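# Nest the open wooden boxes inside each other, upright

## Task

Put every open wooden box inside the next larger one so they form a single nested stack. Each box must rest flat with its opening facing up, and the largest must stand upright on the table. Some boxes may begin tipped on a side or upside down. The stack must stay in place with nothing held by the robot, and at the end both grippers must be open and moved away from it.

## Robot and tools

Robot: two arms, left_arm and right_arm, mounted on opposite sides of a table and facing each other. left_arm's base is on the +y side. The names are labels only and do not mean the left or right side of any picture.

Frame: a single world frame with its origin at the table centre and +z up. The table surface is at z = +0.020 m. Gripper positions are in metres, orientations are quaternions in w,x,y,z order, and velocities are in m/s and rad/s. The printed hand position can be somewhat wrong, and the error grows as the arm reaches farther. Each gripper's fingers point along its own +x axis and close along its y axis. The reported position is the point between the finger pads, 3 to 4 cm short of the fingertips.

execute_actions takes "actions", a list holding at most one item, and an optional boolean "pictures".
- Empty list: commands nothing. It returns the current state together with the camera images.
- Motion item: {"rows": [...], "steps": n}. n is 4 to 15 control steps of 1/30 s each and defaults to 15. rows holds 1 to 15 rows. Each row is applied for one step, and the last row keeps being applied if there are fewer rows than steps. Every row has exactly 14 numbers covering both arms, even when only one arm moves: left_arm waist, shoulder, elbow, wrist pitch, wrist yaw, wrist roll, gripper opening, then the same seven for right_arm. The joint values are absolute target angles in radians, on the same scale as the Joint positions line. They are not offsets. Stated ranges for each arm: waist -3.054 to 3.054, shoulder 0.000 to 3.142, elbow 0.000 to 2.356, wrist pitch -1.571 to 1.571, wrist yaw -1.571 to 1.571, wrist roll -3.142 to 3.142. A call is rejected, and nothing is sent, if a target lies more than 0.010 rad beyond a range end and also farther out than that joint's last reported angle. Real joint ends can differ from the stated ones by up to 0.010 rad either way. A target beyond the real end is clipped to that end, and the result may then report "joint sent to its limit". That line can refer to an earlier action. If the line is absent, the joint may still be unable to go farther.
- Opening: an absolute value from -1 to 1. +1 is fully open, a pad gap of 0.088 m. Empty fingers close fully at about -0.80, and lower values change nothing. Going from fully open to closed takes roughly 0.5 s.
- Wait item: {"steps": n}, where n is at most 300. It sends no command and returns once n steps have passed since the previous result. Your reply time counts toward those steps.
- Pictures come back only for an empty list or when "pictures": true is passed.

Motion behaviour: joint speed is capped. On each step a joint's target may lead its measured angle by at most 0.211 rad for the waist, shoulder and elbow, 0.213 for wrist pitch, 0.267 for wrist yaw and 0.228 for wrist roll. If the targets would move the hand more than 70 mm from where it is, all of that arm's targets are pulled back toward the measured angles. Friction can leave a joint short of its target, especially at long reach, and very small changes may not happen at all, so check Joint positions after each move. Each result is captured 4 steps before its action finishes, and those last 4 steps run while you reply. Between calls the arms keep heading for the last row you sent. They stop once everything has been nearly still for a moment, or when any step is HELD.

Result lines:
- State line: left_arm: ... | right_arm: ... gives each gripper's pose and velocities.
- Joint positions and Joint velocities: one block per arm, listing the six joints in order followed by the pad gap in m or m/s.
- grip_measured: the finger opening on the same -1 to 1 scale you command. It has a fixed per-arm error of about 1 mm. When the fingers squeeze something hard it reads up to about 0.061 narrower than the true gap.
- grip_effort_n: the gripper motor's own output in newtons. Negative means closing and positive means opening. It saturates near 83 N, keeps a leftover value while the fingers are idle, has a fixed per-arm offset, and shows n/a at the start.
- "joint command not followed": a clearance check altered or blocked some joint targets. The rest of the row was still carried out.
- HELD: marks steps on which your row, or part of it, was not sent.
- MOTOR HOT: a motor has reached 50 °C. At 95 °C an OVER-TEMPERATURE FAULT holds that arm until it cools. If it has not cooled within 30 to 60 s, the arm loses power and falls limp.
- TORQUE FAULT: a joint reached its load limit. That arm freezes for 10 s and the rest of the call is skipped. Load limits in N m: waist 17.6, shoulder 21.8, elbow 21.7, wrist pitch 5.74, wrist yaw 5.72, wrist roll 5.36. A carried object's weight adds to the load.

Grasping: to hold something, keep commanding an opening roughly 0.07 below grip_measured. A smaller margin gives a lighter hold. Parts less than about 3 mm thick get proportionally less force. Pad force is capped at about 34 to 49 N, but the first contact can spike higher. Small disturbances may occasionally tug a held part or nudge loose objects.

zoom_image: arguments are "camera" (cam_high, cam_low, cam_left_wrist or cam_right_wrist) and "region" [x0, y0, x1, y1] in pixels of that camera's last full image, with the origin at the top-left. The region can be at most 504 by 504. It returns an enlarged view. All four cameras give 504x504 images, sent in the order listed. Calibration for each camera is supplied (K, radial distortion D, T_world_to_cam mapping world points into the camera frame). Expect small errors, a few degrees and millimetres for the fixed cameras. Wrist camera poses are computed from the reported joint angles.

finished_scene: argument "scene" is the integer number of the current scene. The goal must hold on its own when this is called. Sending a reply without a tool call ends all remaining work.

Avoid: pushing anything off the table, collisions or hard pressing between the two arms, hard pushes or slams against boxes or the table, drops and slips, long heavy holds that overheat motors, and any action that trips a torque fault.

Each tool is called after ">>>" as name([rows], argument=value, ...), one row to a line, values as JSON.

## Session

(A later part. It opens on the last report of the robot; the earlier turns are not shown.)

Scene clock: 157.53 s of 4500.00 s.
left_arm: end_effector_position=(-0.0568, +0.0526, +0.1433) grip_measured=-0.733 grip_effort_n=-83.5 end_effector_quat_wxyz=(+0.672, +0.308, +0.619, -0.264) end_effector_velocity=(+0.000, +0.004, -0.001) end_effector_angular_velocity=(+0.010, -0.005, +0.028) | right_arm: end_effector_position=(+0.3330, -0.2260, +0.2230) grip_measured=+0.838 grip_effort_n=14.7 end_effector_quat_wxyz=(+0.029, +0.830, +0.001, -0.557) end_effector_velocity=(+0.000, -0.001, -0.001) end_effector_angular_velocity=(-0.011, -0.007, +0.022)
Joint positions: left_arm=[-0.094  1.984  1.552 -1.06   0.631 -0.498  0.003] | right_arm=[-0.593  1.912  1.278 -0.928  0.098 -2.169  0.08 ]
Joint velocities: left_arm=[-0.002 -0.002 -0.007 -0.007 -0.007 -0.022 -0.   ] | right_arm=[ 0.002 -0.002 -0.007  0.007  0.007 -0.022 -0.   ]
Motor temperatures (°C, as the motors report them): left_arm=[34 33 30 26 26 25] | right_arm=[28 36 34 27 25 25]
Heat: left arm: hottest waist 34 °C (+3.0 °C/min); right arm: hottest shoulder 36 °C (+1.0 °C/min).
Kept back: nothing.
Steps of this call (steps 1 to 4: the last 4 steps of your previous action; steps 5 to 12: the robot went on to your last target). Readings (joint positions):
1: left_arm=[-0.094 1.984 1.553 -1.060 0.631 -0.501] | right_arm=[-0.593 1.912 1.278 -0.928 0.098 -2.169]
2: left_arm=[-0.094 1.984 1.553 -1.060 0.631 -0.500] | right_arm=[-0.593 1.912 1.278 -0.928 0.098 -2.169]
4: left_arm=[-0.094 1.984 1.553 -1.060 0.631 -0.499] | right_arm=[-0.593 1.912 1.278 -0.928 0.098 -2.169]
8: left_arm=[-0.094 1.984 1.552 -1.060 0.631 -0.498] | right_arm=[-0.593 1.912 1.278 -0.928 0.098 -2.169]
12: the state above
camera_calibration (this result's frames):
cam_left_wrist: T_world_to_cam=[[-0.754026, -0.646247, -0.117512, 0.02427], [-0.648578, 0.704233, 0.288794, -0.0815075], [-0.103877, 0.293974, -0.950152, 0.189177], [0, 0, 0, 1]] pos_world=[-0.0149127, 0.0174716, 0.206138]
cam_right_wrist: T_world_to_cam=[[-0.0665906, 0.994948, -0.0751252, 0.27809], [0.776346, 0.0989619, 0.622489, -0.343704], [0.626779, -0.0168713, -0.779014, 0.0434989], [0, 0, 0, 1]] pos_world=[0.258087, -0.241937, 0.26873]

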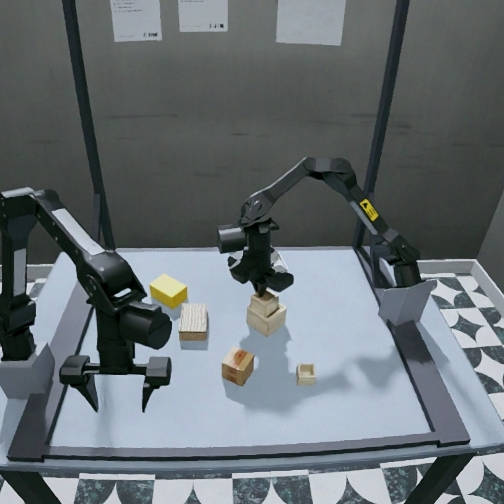

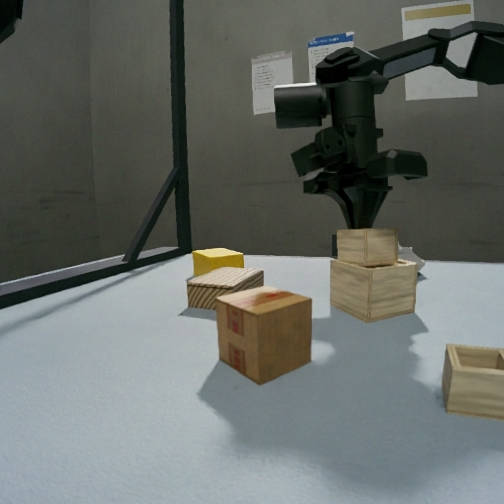

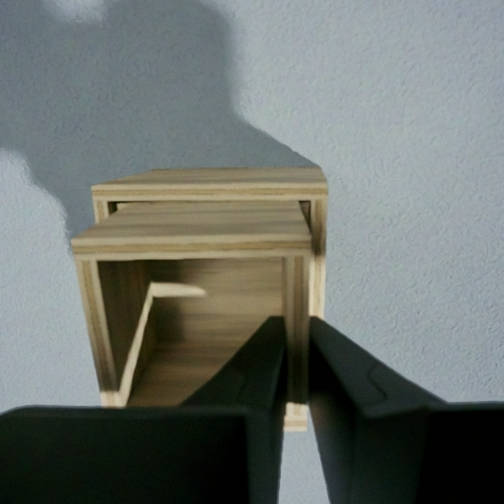

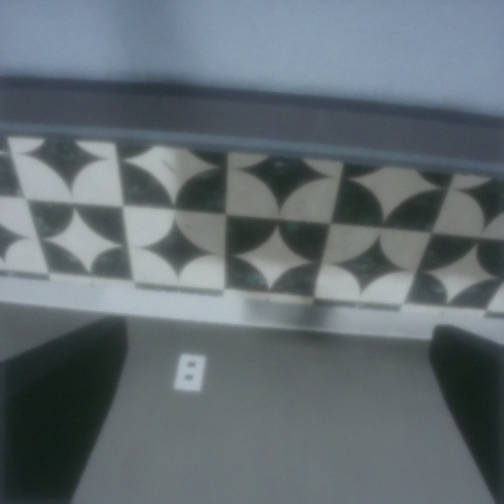

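>>> execute_actions([
  {"rows":[[-0.095,1.962,1.55,-1.078,0.63,-0.50,-0.85,-0.593,1.912,1.278,-0.928,0.098,-2.169,0.84]],"steps":15},
])

>>> execute_actions([
  {"steps":10},
], pictures=true)

>>> zoom_image(camera="cam_left_wrist", region=[60, 140, 360, 300])

Scene clock: 158.07 s of 4500.00 s.
left_arm: end_effector_position=(-0.0591, +0.0551, +0.1439) grip_measured=-0.733 grip_effort_n=-83.5 end_effector_quat_wxyz=(+0.671, +0.309, +0.622, -0.259) end_effector_velocity=(-0.009, +0.004, +0.006) end_effector_angular_velocity=(+0.010, -0.005, +0.021) | right_arm: end_effector_position=(+0.3330, -0.2260, +0.2230) grip_measured=+0.838 grip_effort_n=15.1 end_effector_quat_wxyz=(+0.029, +0.830, +0.001, -0.557) end_effector_velocity=(-0.003, -0.001, -0.001) end_effector_angular_velocity=(+0.003, +0.023, +0.006)
Joint positions: left_arm=[-0.096  1.98   1.552 -1.075  0.631 -0.498  0.003] | right_arm=[-0.593  1.912  1.278 -0.928  0.098 -2.169  0.08 ]
Joint velocities: left_arm=[-0.007 -0.027  0.002 -0.037 -0.007 -0.022  0.   ] | right_arm=[-0.002 -0.002 -0.002 -0.007 -0.022 -0.007 -0.   ]
Motor temperatures (°C, as the motors report them): left_arm=[34 33 30 26 26 25] | right_arm=[28 36 34 27 25 25]
Heat: left arm: hottest waist 34 °C (+3.0 °C/min); right arm: hottest shoulder 36 °C (+1.0 °C/min).
Steps of this call (steps 1 to 5: the robot went on to your last target; steps 6 to 16: the first 11 steps of this action). Readings (joint positions):
6: left_arm=[-0.094 1.984 1.552 -1.060 0.631 -0.498] | right_arm=[-0.593 1.912 1.278 -0.928 0.098 -2.169]
7: left_arm=[-0.094 1.984 1.552 -1.061 0.631 -0.498] | right_arm=[-0.593 1.912 1.278 -0.928 0.098 -2.169]
9: left_arm=[-0.094 1.983 1.552 -1.066 0.631 -0.498] | right_arm=[-0.593 1.912 1.278 -0.928 0.098 -2.169]
13: left_arm=[-0.095 1.982 1.552 -1.073 0.631 -0.498] | right_arm=[-0.593 1.912 1.278 -0.928 0.098 -2.169]
16: the state above

Scene clock: 158.40 s of 4500.00 s.
left_arm: end_effector_position=(-0.0599, +0.0551, +0.1446) grip_measured=-0.733 grip_effort_n=-83.5 end_effector_quat_wxyz=(+0.671, +0.309, +0.622, -0.260) end_effector_velocity=(-0.002, +0.002, -0.001) end_effector_angular_velocity=(+0.011, -0.004, +0.007) | right_arm: end_effector_position=(+0.3330, -0.2260, +0.2230) grip_measured=+0.838 grip_effort_n=15.1 end_effector_quat_wxyz=(+0.029, +0.830, +0.001, -0.557) end_effector_velocity=(-0.001, -0.006, -0.000) end_effector_angular_velocity=(-0.024, +0.005, -0.002)
Joint positions: left_arm=[-0.096  1.977  1.552 -1.076  0.631 -0.498  0.003] | right_arm=[-0.593  1.912  1.278 -0.928  0.098 -2.169  0.08 ]
Joint velocities: left_arm=[-0.007 -0.002 -0.002 -0.007 -0.007 -0.007 -0.   ] | right_arm=[-0.002 -0.002 -0.002 -0.022  0.007 -0.007 -0.   ]
Motor temperatures (°C, as the motors report them): left_arm=[34 33 30 26 26 25] | right_arm=[28 36 34 27 25 25]
Heat: left arm: hottest waist 34 °C (+3.0 °C/min); right arm: hottest shoulder 36 °C (+1.0 °C/min).
Kept back: nothing.
Steps of this call (steps 1 to 4: the last 4 steps of your previous action; steps 5 to 10: the robot went on to your last target). Readings (joint positions):
1: left_arm=[-0.096 1.979 1.552 -1.075 0.631 -0.498] | right_arm=[-0.593 1.912 1.278 -0.928 0.098 -2.169]
2: left_arm=[-0.096 1.979 1.552 -1.075 0.631 -0.498] | right_arm=[-0.593 1.912 1.278 -0.928 0.098 -2.169]
4: left_arm=[-0.096 1.978 1.552 -1.076 0.631 -0.498] | right_arm=[-0.593 1.912 1.278 -0.928 0.098 -2.169]
8: left_arm=[-0.096 1.977 1.552 -1.076 0.631 -0.498] | right_arm=[-0.593 1.912 1.278 -0.928 0.098 -2.169]
10: the state above
camera_calibration (this result's frames):
cam_left_wrist: T_world_to_cam=[[-0.751273, -0.648753, -0.121275, 0.0246036], [-0.651205, 0.698766, 0.296073, -0.0865247], [-0.107335, 0.301406, -0.947435, 0.188374], [0, 0, 0, 1]] pos_world=[-0.0176421, 0.0196449, 0.207074]
cam_right_wrist: T_world_to_cam=[[-0.0665906, 0.994948, -0.0751252, 0.27809], [0.776346, 0.0989619, 0.622489, -0.343704], [0.626779, -0.0168713, -0.779014, 0.0434989], [0, 0, 0, 1]] pos_world=[0.258087, -0.241937, 0.26873]

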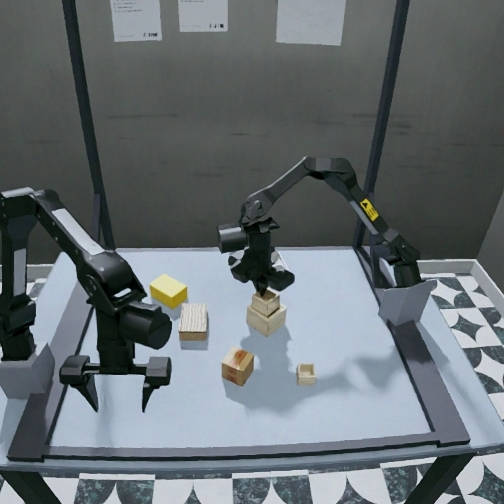

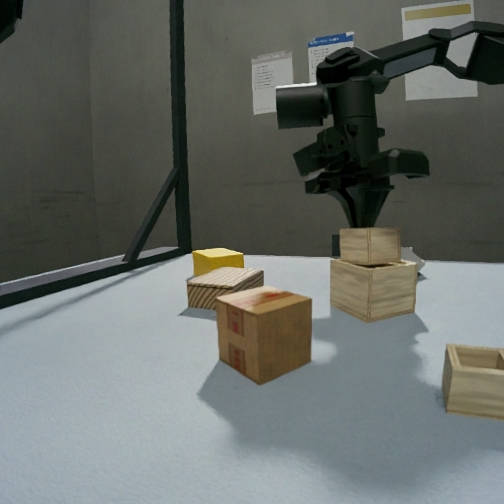

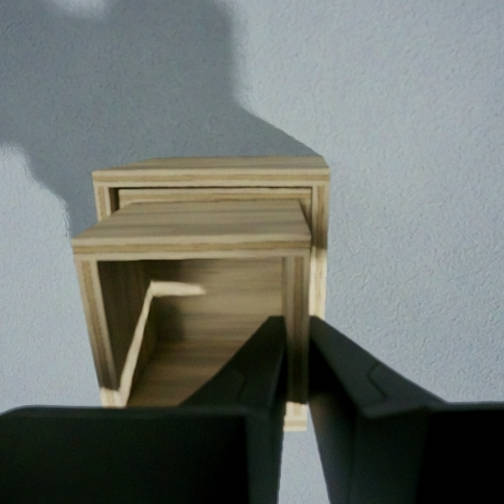

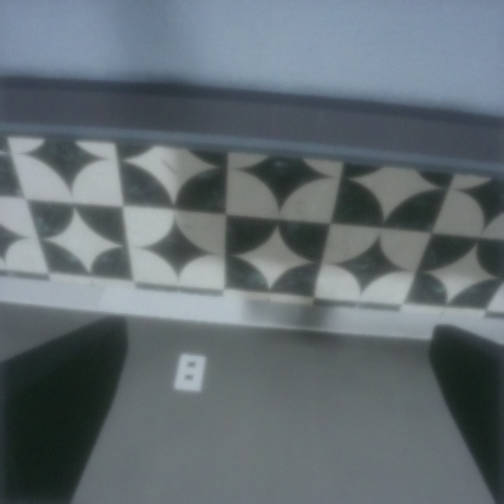

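Region (60, 140, 360, 300) of cam_left_wrist's 504x504 image, scaled by 1.680, with more detail than that image has; it fills the top 269 rows of this view, and the rest is white.

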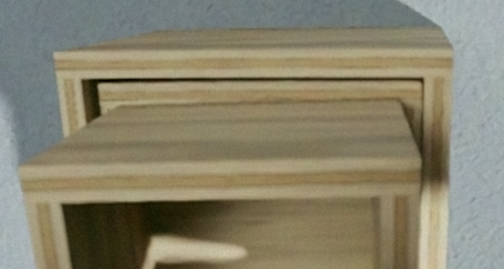

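>>> execute_actions([
  {"rows":[[-0.118,1.995,1.525,-1.05,0.63,-0.52,-0.85,-0.593,1.912,1.278,-0.928,0.098,-2.169,0.84]],"steps":15},
])

>>> execute_actions([
  {"steps":10},
], pictures=true)

>>> zoom_image(camera="cam_left_wrist", region=[60, 140, 360, 300])

Scene clock: 158.93 s of 4500.00 s.
left_arm: end_effector_position=(-0.0588, +0.0557, +0.1414) grip_measured=-0.732 grip_effort_n=-83.5 end_effector_quat_wxyz=(+0.673, +0.306, +0.622, -0.257) end_effector_velocity=(+0.002, +0.004, -0.001) end_effector_angular_velocity=(+0.016, -0.018, -0.001) | right_arm: end_effector_position=(+0.3330, -0.2260, +0.2230) grip_measured=+0.838 grip_effort_n=14.7 end_effector_quat_wxyz=(+0.029, +0.830, +0.001, -0.557) end_effector_velocity=(-0.002, +0.002, -0.001) end_effector_angular_velocity=(+0.020, +0.015, -0.003)
Joint positions: left_arm=[-0.1    1.977  1.54  -1.059  0.629 -0.515  0.003] | right_arm=[-0.593  1.912  1.278 -0.928  0.098 -2.169  0.08 ]
Joint velocities: left_arm=[-0.002 -0.002 -0.007 -0.007 -0.022  0.007 -0.   ] | right_arm=[-0.002 -0.002 -0.002  0.007 -0.022  0.007 -0.   ]
Motor temperatures (°C, as the motors report them): left_arm=[34 33 30 26 26 25] | right_arm=[28 36 34 27 25 25]
Heat: left arm: hottest waist 34 °C (+3.0 °C/min); right arm: hottest shoulder 36 °C (+1.0 °C/min).
Steps of this call (steps 1 to 5: the robot went on to your last target; steps 6 to 16: the first 11 steps of this action). Readings (joint positions):
6: left_arm=[-0.096 1.977 1.551 -1.075 0.631 -0.500] | right_arm=[-0.593 1.912 1.278 -0.928 0.098 -2.169]
7: left_arm=[-0.099 1.977 1.547 -1.070 0.631 -0.504] | right_arm=[-0.593 1.912 1.278 -0.928 0.098 -2.169]
9: left_arm=[-0.100 1.977 1.544 -1.064 0.629 -0.508] | right_arm=[-0.593 1.912 1.278 -0.928 0.098 -2.169]
13: left_arm=[-0.100 1.977 1.541 -1.061 0.629 -0.514] | right_arm=[-0.593 1.912 1.278 -0.928 0.098 -2.169]
16: the state above

Scene clock: 159.27 s of 4500.00 s.
left_arm: end_effector_position=(-0.0586, +0.0558, +0.1414) grip_measured=-0.732 grip_effort_n=-83.5 end_effector_quat_wxyz=(+0.674, +0.305, +0.622, -0.256) end_effector_velocity=(+0.004, +0.000, -0.001) end_effector_angular_velocity=(+0.004, -0.021, +0.004) | right_arm: end_effector_position=(+0.3330, -0.2260, +0.2230) grip_measured=+0.838 grip_effort_n=15.1 end_effector_quat_wxyz=(+0.029, +0.830, +0.001, -0.557) end_effector_velocity=(-0.001, -0.002, -0.002) end_effector_angular_velocity=(-0.014, +0.013, +0.016)
Joint positions: left_arm=[-0.099  1.977  1.539 -1.059  0.629 -0.516  0.003] | right_arm=[-0.593  1.912  1.278 -0.928  0.098 -2.169  0.08 ]
Joint velocities: left_arm=[-0.002  0.002 -0.002  0.007 -0.022 -0.007 -0.   ] | right_arm=[-0.002  0.002 -0.002 -0.007 -0.007 -0.022 -0.   ]
Motor temperatures (°C, as the motors report them): left_arm=[34 33 30 26 26 25] | right_arm=[28 36 34 27 25 25]
Heat: left arm: hottest waist 34 °C (+3.0 °C/min); right arm: hottest shoulder 36 °C (+1.0 °C/min).
Kept back: nothing.
Steps of this call (steps 1 to 4: the last 4 steps of your previous action; steps 5 to 10: the robot went on to your last target). Readings (joint positions):
1: left_arm=[-0.100 1.977 1.540 -1.059 0.629 -0.515] | right_arm=[-0.593 1.912 1.278 -0.928 0.098 -2.169]
2: left_arm=[-0.099 1.977 1.540 -1.059 0.629 -0.515] | right_arm=[-0.593 1.912 1.278 -0.928 0.098 -2.169]
4: left_arm=[-0.099 1.977 1.539 -1.059 0.629 -0.516] | right_arm=[-0.593 1.912 1.278 -0.928 0.098 -2.169]
8: left_arm=[-0.099 1.977 1.539 -1.059 0.629 -0.516] | right_arm=[-0.593 1.912 1.278 -0.928 0.098 -2.169]
10: the state above
camera_calibration (this result's frames):
cam_left_wrist: T_world_to_cam=[[-0.743244, -0.657885, -0.121555, 0.0266107], [-0.660151, 0.691697, 0.292841, -0.0848779], [-0.108577, 0.297897, -0.948403, 0.185554], [0, 0, 0, 1]] pos_world=[-0.0161072, 0.0209407, 0.20407]
cam_right_wrist: T_world_to_cam=[[-0.0665906, 0.994948, -0.0751252, 0.27809], [0.776346, 0.0989619, 0.622489, -0.343704], [0.626779, -0.0168713, -0.779014, 0.0434989], [0, 0, 0, 1]] pos_world=[0.258087, -0.241937, 0.26873]

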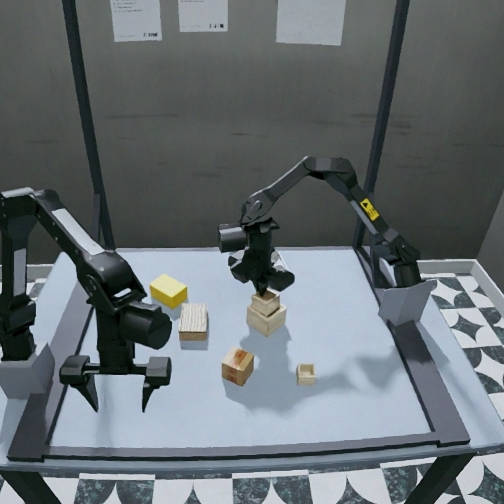

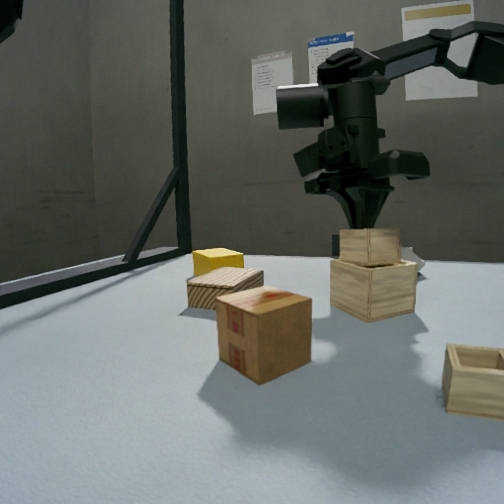

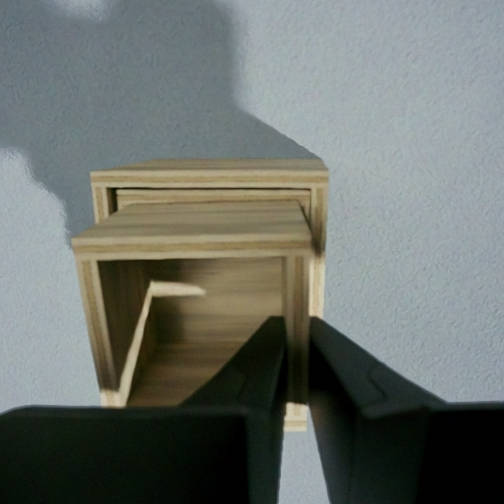

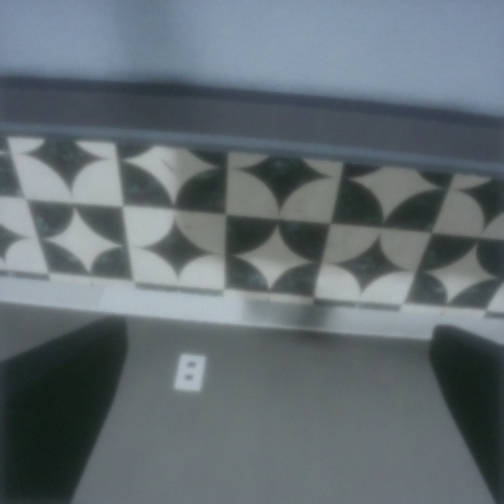

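Region (60, 140, 360, 300) of cam_left_wrist's 504x504 image, scaled by 1.680, with more detail than that image has; it fills the top 269 rows of this view, and the rest is white.

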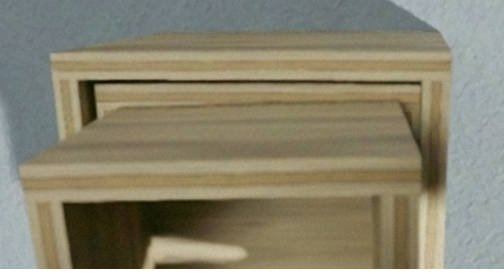

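>>> execute_actions([
  {"rows":[[-0.10,1.985,1.535,-1.045,0.63,-0.516,-0.85,-0.593,1.912,1.278,-0.928,0.098,-2.169,0.84]],"steps":15},
])

>>> execute_actions([
  {"steps":10},
], pictures=true)

>>> zoom_image(camera="cam_left_wrist", region=[60, 140, 360, 300])

Scene clock: 159.93 s of 4500.00 s.
left_arm: end_effector_position=(-0.0581, +0.0549, +0.1422) grip_measured=-0.732 grip_effort_n=-83.5 end_effector_quat_wxyz=(+0.674, +0.303, +0.623, -0.259) end_effector_velocity=(+0.006, -0.009, +0.004) end_effector_angular_velocity=(-0.050, -0.006, -0.014) | right_arm: end_effector_position=(+0.3330, -0.2260, +0.2230) grip_measured=+0.838 grip_effort_n=14.7 end_effector_quat_wxyz=(+0.029, +0.830, +0.001, -0.557) end_effector_velocity=(-0.001, -0.000, +0.001) end_effector_angular_velocity=(-0.006, +0.008, +0.019)
Joint positions: left_arm=[-0.096  1.977  1.539 -1.055  0.634 -0.516  0.003] | right_arm=[-0.593  1.912  1.278 -0.928  0.098 -2.169  0.08 ]
Joint velocities: left_arm=[ 0.017 -0.002 -0.002  0.051  0.007 -0.007  0.   ] | right_arm=[-0.002 -0.002  0.002 -0.007 -0.007 -0.022 -0.   ]
Motor temperatures (°C, as the motors report them): left_arm=[34 33 30 26 26 25] | right_arm=[28 36 34 27 25 25]
Heat: left arm: hottest waist 34 °C (+3.0 °C/min); right arm: hottest shoulder 36 °C (+1.0 °C/min).
Steps of this call (steps 1 to 9: the robot went on to your last target; steps 10 to 20: the first 11 steps of this action). Readings (joint positions):
10: left_arm=[-0.099 1.977 1.539 -1.059 0.629 -0.516] | right_arm=[-0.593 1.912 1.278 -0.928 0.098 -2.169]
11: left_arm=[-0.098 1.977 1.539 -1.058 0.631 -0.516] | right_arm=[-0.593 1.912 1.278 -0.928 0.098 -2.169]
13: left_arm=[-0.097 1.977 1.539 -1.058 0.634 -0.516] | right_arm=[-0.593 1.912 1.278 -0.928 0.098 -2.169]
17: left_arm=[-0.097 1.977 1.539 -1.058 0.634 -0.516] | right_arm=[-0.593 1.912 1.278 -0.928 0.098 -2.169]
20: the state above

Scene clock: 160.27 s of 4500.00 s.
left_arm: end_effector_position=(-0.0579, +0.0546, +0.1423) grip_measured=-0.732 grip_effort_n=-83.5 end_effector_quat_wxyz=(+0.674, +0.303, +0.622, -0.259) end_effector_velocity=(+0.002, -0.001, +0.001) end_effector_angular_velocity=(-0.006, -0.009, +0.004) | right_arm: end_effector_position=(+0.3330, -0.2260, +0.2230) grip_measured=+0.838 grip_effort_n=15.6 end_effector_quat_wxyz=(+0.029, +0.830, +0.001, -0.557) end_effector_velocity=(-0.004, +0.000, -0.001) end_effector_angular_velocity=(+0.001, +0.023, +0.011)
Joint positions: left_arm=[-0.096  1.977  1.539 -1.054  0.634 -0.516  0.003] | right_arm=[-0.593  1.912  1.278 -0.928  0.098 -2.169  0.08 ]
Joint velocities: left_arm=[ 0.002 -0.002 -0.002  0.007 -0.007 -0.007 -0.   ] | right_arm=[ 0.002 -0.002 -0.002 -0.007 -0.022 -0.007 -0.   ]
Motor temperatures (°C, as the motors report them): left_arm=[34 33 30 26 26 25] | right_arm=[28 36 34 27 25 25]
Heat: left arm: hottest waist 34 °C (+3.0 °C/min); right arm: hottest shoulder 36 °C (+1.0 °C/min).
Kept back: nothing.
Steps of this call (steps 1 to 4: the last 4 steps of your previous action; steps 5 to 10: the robot went on to your last target). Readings (joint positions):
1: left_arm=[-0.096 1.977 1.539 -1.054 0.634 -0.516] | right_arm=[-0.593 1.912 1.278 -0.928 0.098 -2.169]
2: left_arm=[-0.096 1.977 1.539 -1.054 0.634 -0.516] | right_arm=[-0.593 1.912 1.278 -0.928 0.098 -2.169]
4: left_arm=[-0.096 1.977 1.539 -1.054 0.634 -0.516] | right_arm=[-0.593 1.912 1.278 -0.928 0.098 -2.169]
8: left_arm=[-0.096 1.977 1.539 -1.054 0.634 -0.516] | right_arm=[-0.593 1.912 1.278 -0.928 0.098 -2.169]
10: the state above
camera_calibration (this result's frames):
cam_left_wrist: T_world_to_cam=[[-0.743848, -0.658399, -0.114892, 0.0255442], [-0.659063, 0.69404, 0.289731, -0.0834914], [-0.111019, 0.291237, -0.950187, 0.187289], [0, 0, 0, 1]] pos_world=[-0.0152326, 0.0202193, 0.205084]
cam_right_wrist: T_world_to_cam=[[-0.0665906, 0.994948, -0.0751252, 0.27809], [0.776346, 0.0989619, 0.622489, -0.343704], [0.626779, -0.0168713, -0.779014, 0.0434989], [0, 0, 0, 1]] pos_world=[0.258087, -0.241937, 0.26873]

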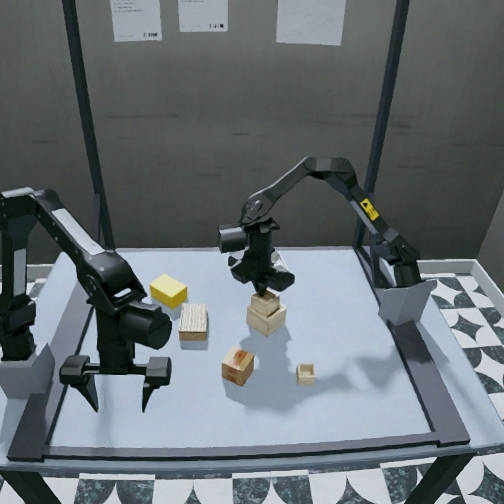

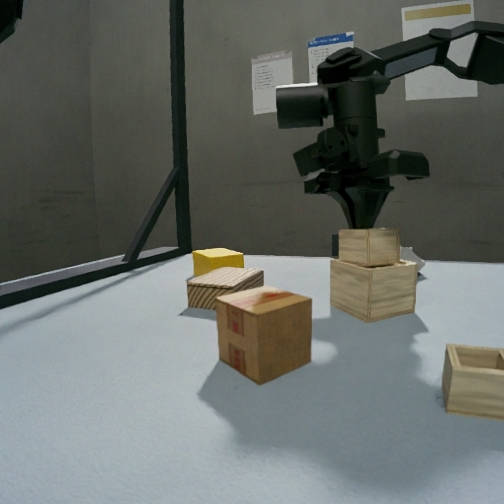

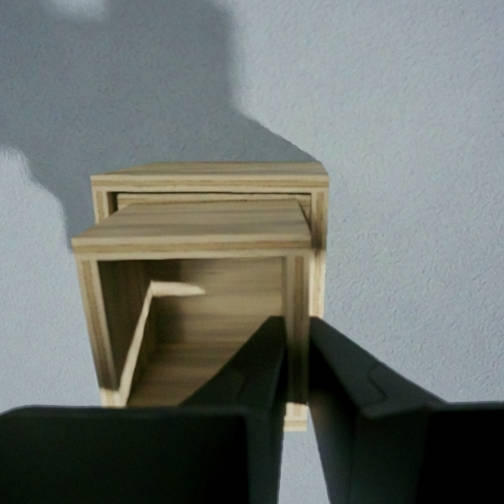

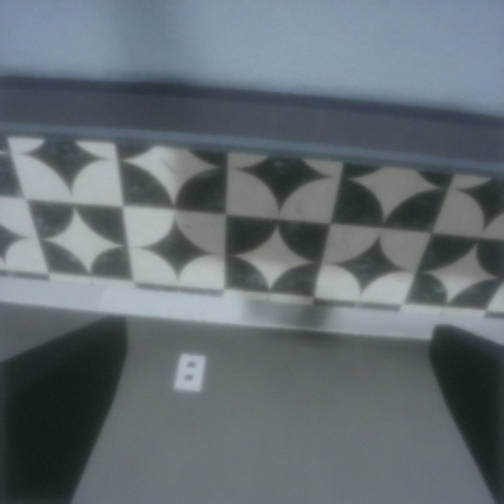

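Region (60, 140, 360, 300) of cam_left_wrist's 504x504 image, scaled by 1.680, with more detail than that image has; it fills the top 269 rows of this view, and the rest is white.

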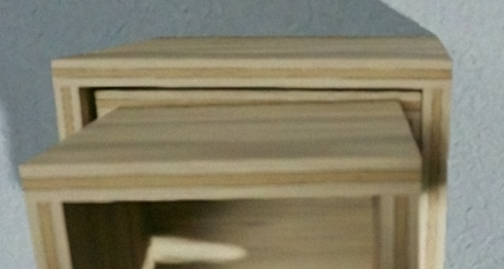

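>>> execute_actions([
  {"rows":[[-0.122,2.012,1.505,-1.012,0.634,-0.535,-0.85,-0.593,1.912,1.278,-0.928,0.098,-2.169,0.84]],"steps":15},
])

>>> execute_actions([
  {"steps":10},
], pictures=true)

>>> zoom_image(camera="cam_left_wrist", region=[60, 140, 360, 300])

Scene clock: 160.93 s of 4500.00 s.
left_arm: end_effector_position=(-0.0556, +0.0559, +0.1397) grip_measured=-0.732 grip_effort_n=-83.5 end_effector_quat_wxyz=(+0.675, +0.296, +0.625, -0.257) end_effector_velocity=(+0.003, +0.000, -0.003) end_effector_angular_velocity=(-0.004, -0.008, +0.015) | right_arm: end_effector_position=(+0.3330, -0.2260, +0.2230) grip_measured=+0.838 grip_effort_n=14.7 end_effector_quat_wxyz=(+0.029, +0.830, +0.001, -0.557) end_effector_velocity=(-0.000, -0.003, +0.000) end_effector_angular_velocity=(+0.003, +0.010, -0.014)
Joint positions: left_arm=[-0.094  1.977  1.523 -1.036  0.639 -0.529  0.003] | right_arm=[-0.593  1.912  1.278 -0.928  0.098 -2.169  0.08 ]
Joint velocities: left_arm=[-0.002  0.002 -0.012  0.022 -0.007 -0.022 -0.   ] | right_arm=[-0.007 -0.002 -0.002 -0.007 -0.007  0.007 -0.   ]
Motor temperatures (°C, as the motors report them): left_arm=[34 33 30 26 26 25] | right_arm=[28 36 34 27 25 25]
Heat: left arm: hottest waist 34 °C (+3.0 °C/min); right arm: hottest shoulder 36 °C (+1.0 °C/min).
Steps of this call (steps 1 to 9: the robot went on to your last target; steps 10 to 20: the first 11 steps of this action). Readings (joint positions):
10: left_arm=[-0.096 1.977 1.537 -1.051 0.634 -0.516] | right_arm=[-0.593 1.912 1.278 -0.928 0.098 -2.169]
11: left_arm=[-0.096 1.977 1.533 -1.047 0.634 -0.519] | right_arm=[-0.593 1.912 1.278 -0.928 0.098 -2.169]
13: left_arm=[-0.095 1.977 1.529 -1.042 0.635 -0.524] | right_arm=[-0.593 1.912 1.278 -0.928 0.098 -2.169]
17: left_arm=[-0.094 1.977 1.524 -1.037 0.638 -0.528] | right_arm=[-0.593 1.912 1.278 -0.928 0.098 -2.169]
20: the state above

Scene clock: 161.27 s of 4500.00 s.
left_arm: end_effector_position=(-0.0555, +0.0559, +0.1397) grip_measured=-0.732 grip_effort_n=-83.5 end_effector_quat_wxyz=(+0.675, +0.296, +0.625, -0.257) end_effector_velocity=(+0.003, +0.003, -0.001) end_effector_angular_velocity=(+0.015, -0.019, +0.014) | right_arm: end_effector_position=(+0.3330, -0.2260, +0.2230) grip_measured=+0.838 grip_effort_n=15.1 end_effector_quat_wxyz=(+0.029, +0.830, +0.001, -0.557) end_effector_velocity=(-0.001, -0.000, +0.003) end_effector_angular_velocity=(+0.004, +0.005, +0.006)
Joint positions: left_arm=[-0.093  1.977  1.522 -1.035  0.64  -0.53   0.003] | right_arm=[-0.593  1.912  1.278 -0.928  0.098 -2.169  0.08 ]
Joint velocities: left_arm=[-0.002  0.002 -0.002 -0.007 -0.022 -0.007  0.   ] | right_arm=[-0.002 -0.007  0.002 -0.007 -0.007 -0.007  0.   ]
Motor temperatures (°C, as the motors report them): left_arm=[34 33 30 26 26 25] | right_arm=[28 36 34 27 25 25]
Heat: left arm: hottest waist 34 °C (+2.0 °C/min); right arm: hottest shoulder 36 °C (+1.0 °C/min).
Kept back: nothing.
Steps of this call (steps 1 to 4: the last 4 steps of your previous action; steps 5 to 10: the robot went on to your last target). Readings (joint positions):
1: left_arm=[-0.094 1.977 1.523 -1.035 0.639 -0.529] | right_arm=[-0.593 1.912 1.278 -0.928 0.098 -2.169]
2: left_arm=[-0.093 1.977 1.522 -1.035 0.639 -0.530] | right_arm=[-0.593 1.912 1.278 -0.928 0.098 -2.169]
4: left_arm=[-0.093 1.977 1.522 -1.035 0.639 -0.530] | right_arm=[-0.593 1.912 1.278 -0.928 0.098 -2.169]
8: left_arm=[-0.093 1.977 1.522 -1.035 0.640 -0.530] | right_arm=[-0.593 1.912 1.278 -0.928 0.098 -2.169]
10: the state above
camera_calibration (this result's frames):
cam_left_wrist: T_world_to_cam=[[-0.7347, -0.669726, -0.108089, 0.0280129], [-0.667817, 0.685985, 0.288868, -0.0819764], [-0.119316, 0.284415, -0.951248, 0.184785], [0, 0, 0, 1]] pos_world=[-0.0121165, 0.02244, 0.202484]
cam_right_wrist: T_world_to_cam=[[-0.0665906, 0.994948, -0.0751252, 0.27809], [0.776346, 0.0989619, 0.622489, -0.343704], [0.626779, -0.0168713, -0.779014, 0.0434989], [0, 0, 0, 1]] pos_world=[0.258087, -0.241937, 0.26873]

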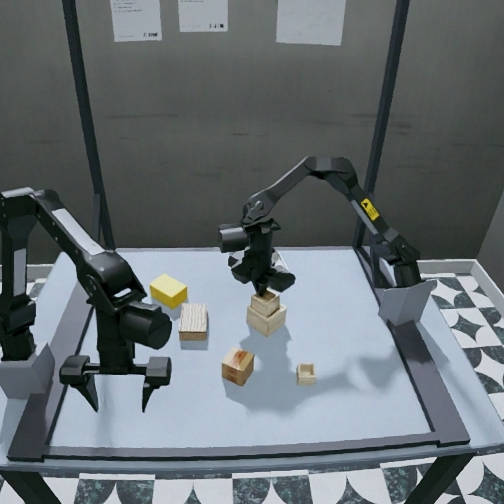

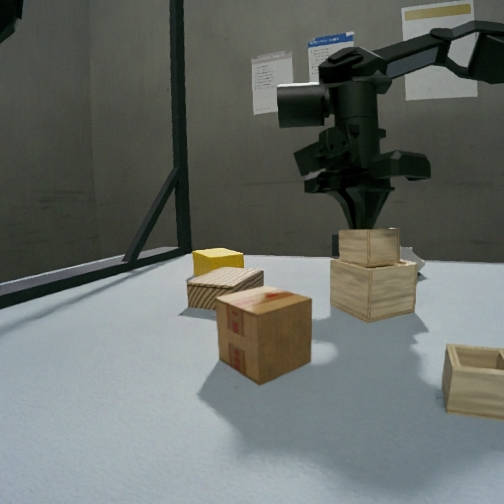

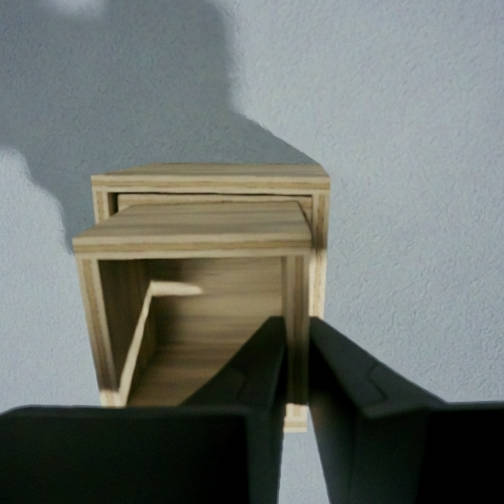

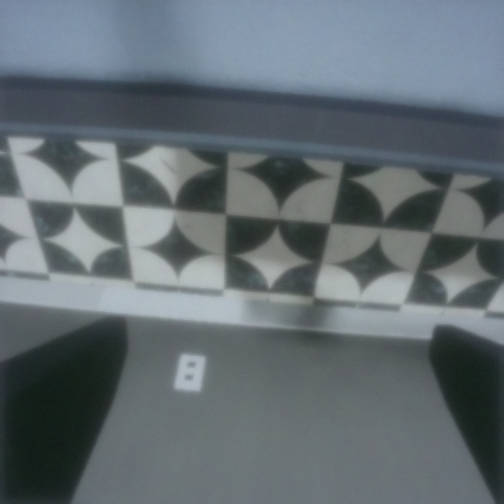

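Region (60, 140, 360, 300) of cam_left_wrist's 504x504 image, scaled by 1.680, with more detail than that image has; it fills the top 269 rows of this view, and the rest is white.

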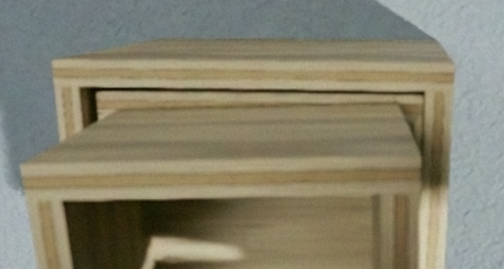

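>>> execute_actions([
  {"rows":[[-0.095,1.95,1.525,-1.065,0.634,-0.53,-0.85,-0.593,1.912,1.278,-0.928,0.098,-2.169,0.84]],"steps":15},
])

>>> execute_actions([
  {"steps":10},
], pictures=true)

>>> zoom_image(camera="cam_high", region=[220, 270, 310, 350])

>>> zoom_image(camera="cam_low", region=[310, 200, 440, 330])

Scene clock: 161.77 s of 4500.00 s.
left_arm: end_effector_position=(-0.0602, +0.0596, +0.1419) grip_measured=-0.732 grip_effort_n=-83.5 end_effector_quat_wxyz=(+0.674, +0.298, +0.628, -0.251) end_effector_velocity=(-0.007, +0.003, +0.006) end_effector_angular_velocity=(-0.000, -0.008, +0.018) | right_arm: end_effector_position=(+0.3330, -0.2260, +0.2230) grip_measured=+0.838 grip_effort_n=14.7 end_effector_quat_wxyz=(+0.029, +0.830, +0.001, -0.557) end_effector_velocity=(-0.003, -0.005, -0.002) end_effector_angular_velocity=(-0.020, +0.021, -0.001)
Joint positions: left_arm=[-0.097  1.966  1.522 -1.06   0.637 -0.53   0.003] | right_arm=[-0.593  1.912  1.278 -0.928  0.098 -2.169  0.08 ]
Joint velocities: left_arm=[-0.002 -0.027 -0.002 -0.022 -0.007 -0.022  0.   ] | right_arm=[-0.002  0.002 -0.002 -0.022 -0.007 -0.007  0.   ]
Motor temperatures (°C, as the motors report them): left_arm=[34 33 30 26 26 25] | right_arm=[28 36 34 27 25 25]
Heat: left arm: hottest waist 34 °C (+2.0 °C/min); right arm: hottest shoulder 36 °C (+1.0 °C/min).
Steps of this call (steps 1 to 4: the robot went on to your last target; steps 5 to 15: the first 11 steps of this action). Readings (joint positions):
5: left_arm=[-0.093 1.974 1.522 -1.035 0.640 -0.530] | right_arm=[-0.593 1.912 1.278 -0.928 0.098 -2.169]
6: left_arm=[-0.092 1.969 1.522 -1.036 0.640 -0.530] | right_arm=[-0.593 1.912 1.278 -0.928 0.098 -2.169]
8: left_arm=[-0.092 1.967 1.522 -1.040 0.640 -0.530] | right_arm=[-0.593 1.912 1.278 -0.928 0.098 -2.169]
12: left_arm=[-0.095 1.966 1.522 -1.058 0.638 -0.530] | right_arm=[-0.593 1.912 1.278 -0.928 0.098 -2.169]
15: the state above

Scene clock: 162.10 s of 4500.00 s.
left_arm: end_effector_position=(-0.0605, +0.0599, +0.1422) grip_measured=-0.732 grip_effort_n=-83.5 end_effector_quat_wxyz=(+0.674, +0.298, +0.628, -0.250) end_effector_velocity=(+0.001, -0.002, -0.001) end_effector_angular_velocity=(-0.003, -0.008, +0.000) | right_arm: end_effector_position=(+0.3330, -0.2260, +0.2230) grip_measured=+0.838 grip_effort_n=15.1 end_effector_quat_wxyz=(+0.029, +0.830, +0.001, -0.557) end_effector_velocity=(-0.003, -0.002, -0.002) end_effector_angular_velocity=(-0.001, +0.025, +0.005)
Joint positions: left_arm=[-0.097  1.965  1.522 -1.062  0.637 -0.53   0.003] | right_arm=[-0.593  1.912  1.278 -0.928  0.098 -2.169  0.08 ]
Joint velocities: left_arm=[-0.002  0.002  0.002  0.007 -0.007 -0.007 -0.   ] | right_arm=[-0.002 -0.002 -0.007 -0.007 -0.022 -0.007 -0.   ]
Motor temperatures (°C, as the motors report them): left_arm=[34 33 30 26 26 25] | right_arm=[28 37 34 27 25 25]
Heat: left arm: hottest waist 34 °C (+2.0 °C/min); right arm: hottest shoulder 37 °C (+2.0 °C/min).
Kept back: nothing.
Steps of this call (steps 1 to 4: the last 4 steps of your previous action; steps 5 to 10: the robot went on to your last target). Readings (joint positions):
1: left_arm=[-0.097 1.965 1.522 -1.060 0.637 -0.530] | right_arm=[-0.593 1.912 1.278 -0.928 0.098 -2.169]
2: left_arm=[-0.097 1.965 1.522 -1.061 0.637 -0.530] | right_arm=[-0.593 1.912 1.278 -0.928 0.098 -2.169]
4: left_arm=[-0.097 1.965 1.522 -1.061 0.637 -0.530] | right_arm=[-0.593 1.912 1.278 -0.928 0.098 -2.169]
8: left_arm=[-0.097 1.965 1.522 -1.062 0.637 -0.530] | right_arm=[-0.593 1.912 1.278 -0.928 0.098 -2.169]
10: the state above
camera_calibration (this result's frames):
cam_left_wrist: T_world_to_cam=[[-0.730587, -0.672799, -0.116551, 0.0289006], [-0.671847, 0.677822, 0.298629, -0.0899222], [-0.121916, 0.296479, -0.947226, 0.183984], [0, 0, 0, 1]] pos_world=[-0.0168688, 0.025848, 0.204496]
cam_right_wrist: T_world_to_cam=[[-0.0665906, 0.994948, -0.0751252, 0.27809], [0.776346, 0.0989619, 0.622489, -0.343704], [0.626779, -0.0168713, -0.779014, 0.0434989], [0, 0, 0, 1]] pos_world=[0.258087, -0.241937, 0.26873]

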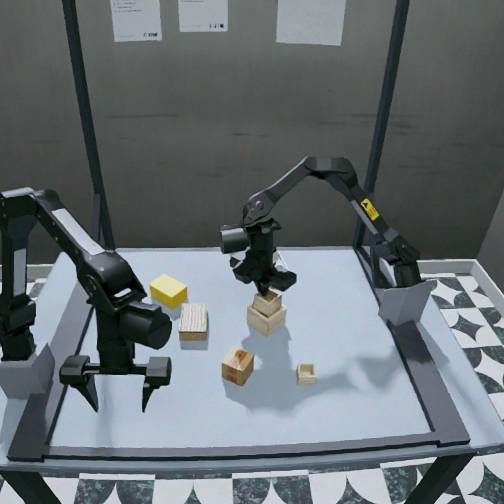

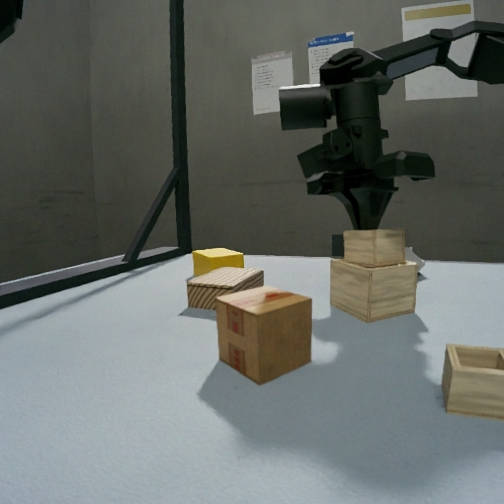

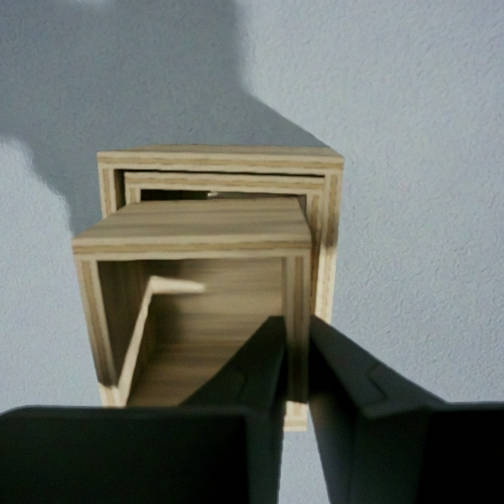

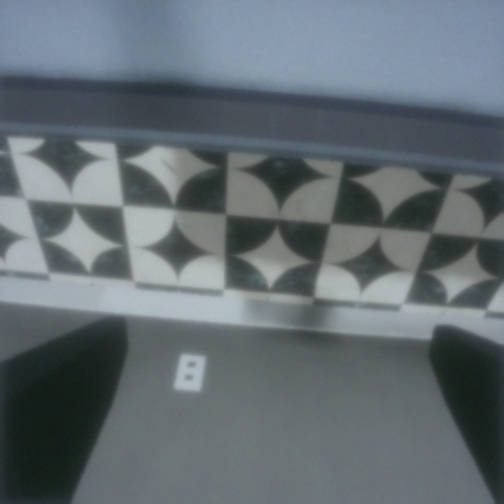

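Region (220, 270, 310, 350) of cam_high's 504x504 image, scaled by 5.600, with more detail than that image has.

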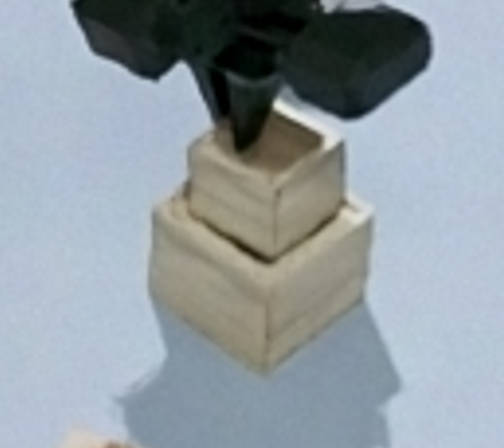

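Region (310, 200, 440, 330) of cam_low's 504x504 image, scaled by 3.877, with more detail than that image has.

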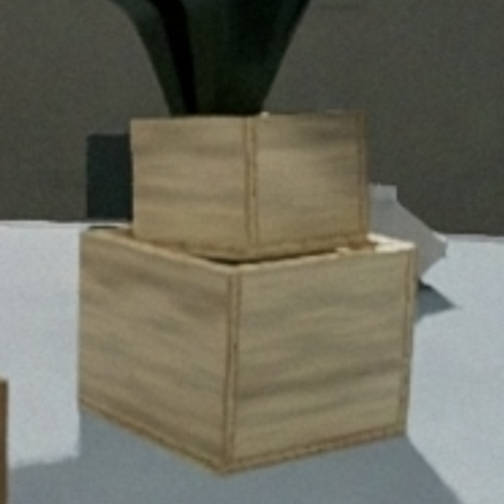

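>>> execute_actions([
  {"rows":[[-0.097,1.965,1.522,-1.05,0.615,-0.53,-0.85,-0.593,1.912,1.278,-0.928,0.098,-2.169,0.84]],"steps":15},
])

>>> execute_actions([
  {"steps":10},
], pictures=true)

>>> zoom_image(camera="cam_left_wrist", region=[60, 140, 360, 300])

Scene clock: 162.80 s of 4500.00 s.
left_arm: end_effector_position=(-0.0578, +0.0588, +0.1424) grip_measured=-0.732 grip_effort_n=-83.5 end_effector_quat_wxyz=(+0.679, +0.301, +0.621, -0.251) end_effector_velocity=(-0.002, +0.005, -0.001) end_effector_angular_velocity=(+0.022, -0.002, +0.016) | right_arm: end_effector_position=(+0.3330, -0.2260, +0.2230) grip_measured=+0.838 grip_effort_n=15.1 end_effector_quat_wxyz=(+0.029, +0.830, +0.001, -0.557) end_effector_velocity=(-0.001, +0.002, -0.002) end_effector_angular_velocity=(+0.005, +0.018, +0.022)
Joint positions: left_arm=[-0.097  1.965  1.522 -1.053  0.621 -0.53   0.003] | right_arm=[-0.593  1.912  1.278 -0.928  0.098 -2.169  0.08 ]
Joint velocities: left_arm=[-0.007 -0.002 -0.002 -0.022 -0.007 -0.007  0.   ] | right_arm=[-0.002  0.002 -0.002  0.007 -0.022 -0.022  0.   ]
Motor temperatures (°C, as the motors report them): left_arm=[34 33 30 26 26 25] | right_arm=[28 37 34 27 25 25]
Heat: left arm: hottest waist 34 °C (+2.0 °C/min); right arm: hottest shoulder 37 °C (+1.0 °C/min).
Steps of this call (steps 1 to 10: the robot went on to your last target; steps 11 to 21: the first 11 steps of this action). Readings (joint positions):
11: left_arm=[-0.097 1.965 1.522 -1.062 0.636 -0.530] | right_arm=[-0.593 1.912 1.278 -0.928 0.098 -2.169]
12: left_arm=[-0.097 1.965 1.522 -1.062 0.632 -0.530] | right_arm=[-0.593 1.912 1.278 -0.928 0.098 -2.169]
14: left_arm=[-0.097 1.965 1.522 -1.058 0.627 -0.530] | right_arm=[-0.593 1.912 1.278 -0.928 0.098 -2.169]
18: left_arm=[-0.097 1.965 1.522 -1.053 0.622 -0.530] | right_arm=[-0.593 1.912 1.278 -0.928 0.098 -2.169]
21: the state above

Scene clock: 163.13 s of 4500.00 s.
left_arm: end_effector_position=(-0.0576, +0.0586, +0.1424) grip_measured=-0.732 grip_effort_n=-83.5 end_effector_quat_wxyz=(+0.679, +0.302, +0.620, -0.251) end_effector_velocity=(+0.003, +0.003, +0.001) end_effector_angular_velocity=(+0.008, -0.021, +0.014) | right_arm: end_effector_position=(+0.3330, -0.2260, +0.2230) grip_measured=+0.838 grip_effort_n=15.1 end_effector_quat_wxyz=(+0.029, +0.830, +0.001, -0.557) end_effector_velocity=(+0.001, +0.000, +0.002) end_effector_angular_velocity=(+0.019, -0.000, -0.009)
Joint positions: left_arm=[-0.097  1.965  1.522 -1.052  0.62  -0.53   0.003] | right_arm=[-0.593  1.912  1.278 -0.928  0.098 -2.169  0.08 ]
Joint velocities: left_arm=[ 0.002 -0.002 -0.002 -0.007 -0.022 -0.007 -0.   ] | right_arm=[-0.007 -0.007 -0.002  0.007 -0.007  0.007 -0.   ]
Motor temperatures (°C, as the motors report them): left_arm=[34 33 30 26 26 25] | right_arm=[28 37 34 27 25 25]
Heat: left arm: hottest waist 34 °C (+2.0 °C/min); right arm: hottest shoulder 37 °C (+1.0 °C/min).
Kept back: nothing.
Steps of this call (steps 1 to 4: the last 4 steps of your previous action; steps 5 to 10: the robot went on to your last target). Readings (joint positions):
1: left_arm=[-0.097 1.965 1.522 -1.053 0.621 -0.530] | right_arm=[-0.593 1.912 1.278 -0.928 0.098 -2.169]
2: left_arm=[-0.097 1.965 1.522 -1.052 0.620 -0.530] | right_arm=[-0.593 1.912 1.278 -0.928 0.098 -2.169]
4: left_arm=[-0.097 1.965 1.522 -1.052 0.620 -0.530] | right_arm=[-0.593 1.912 1.278 -0.928 0.098 -2.169]
8: left_arm=[-0.097 1.965 1.522 -1.052 0.620 -0.530] | right_arm=[-0.593 1.912 1.278 -0.928 0.098 -2.169]
10: the state above
camera_calibration (this result's frames):
cam_left_wrist: T_world_to_cam=[[-0.73291, -0.668197, -0.127894, 0.0314721], [-0.672562, 0.683308, 0.284168, -0.0854944], [-0.102489, 0.294286, -0.950206, 0.186601], [0, 0, 0, 1]] pos_world=[-0.0153095, 0.0245345, 0.205629]
cam_right_wrist: T_world_to_cam=[[-0.0665906, 0.994948, -0.0751252, 0.27809], [0.776346, 0.0989619, 0.622489, -0.343704], [0.626779, -0.0168713, -0.779014, 0.0434989], [0, 0, 0, 1]] pos_world=[0.258087, -0.241937, 0.26873]

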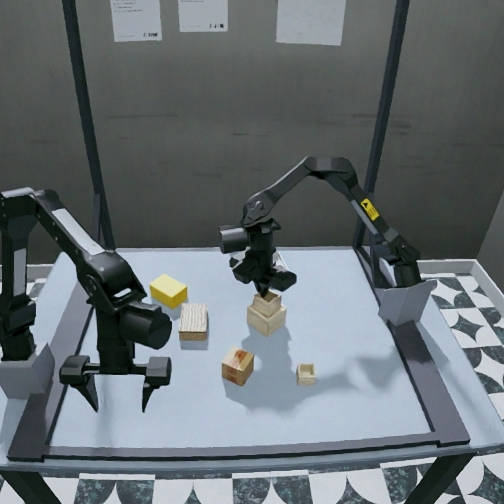

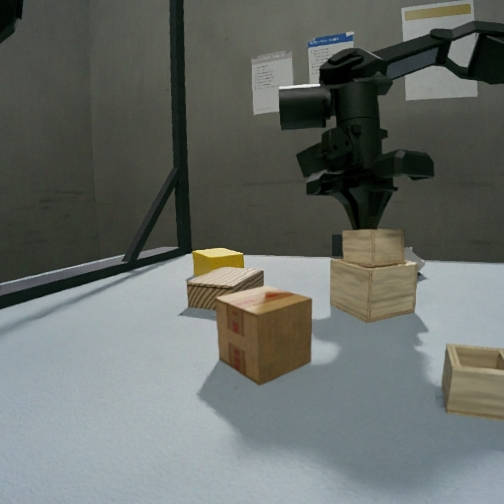

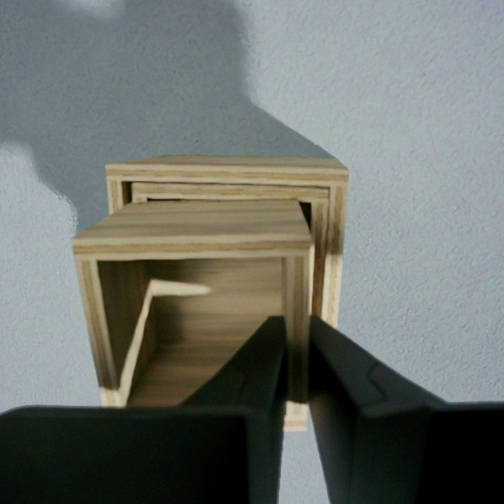

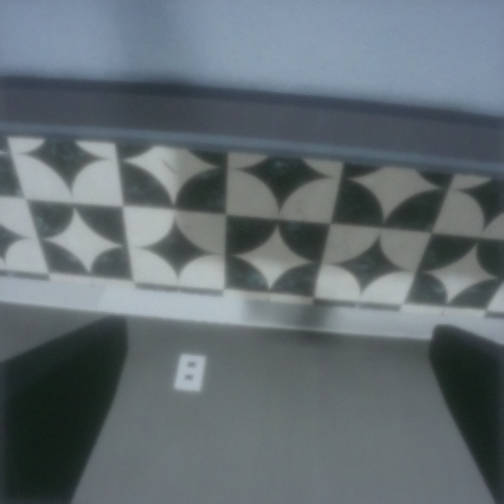

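Region (60, 140, 360, 300) of cam_left_wrist's 504x504 image, scaled by 1.680, with more detail than that image has; it fills the top 269 rows of this view, and the rest is white.

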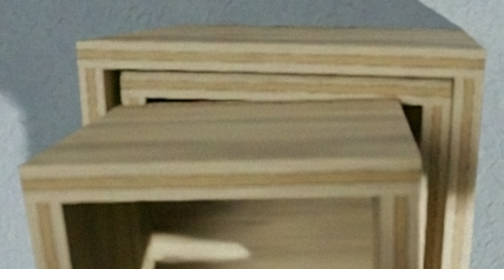

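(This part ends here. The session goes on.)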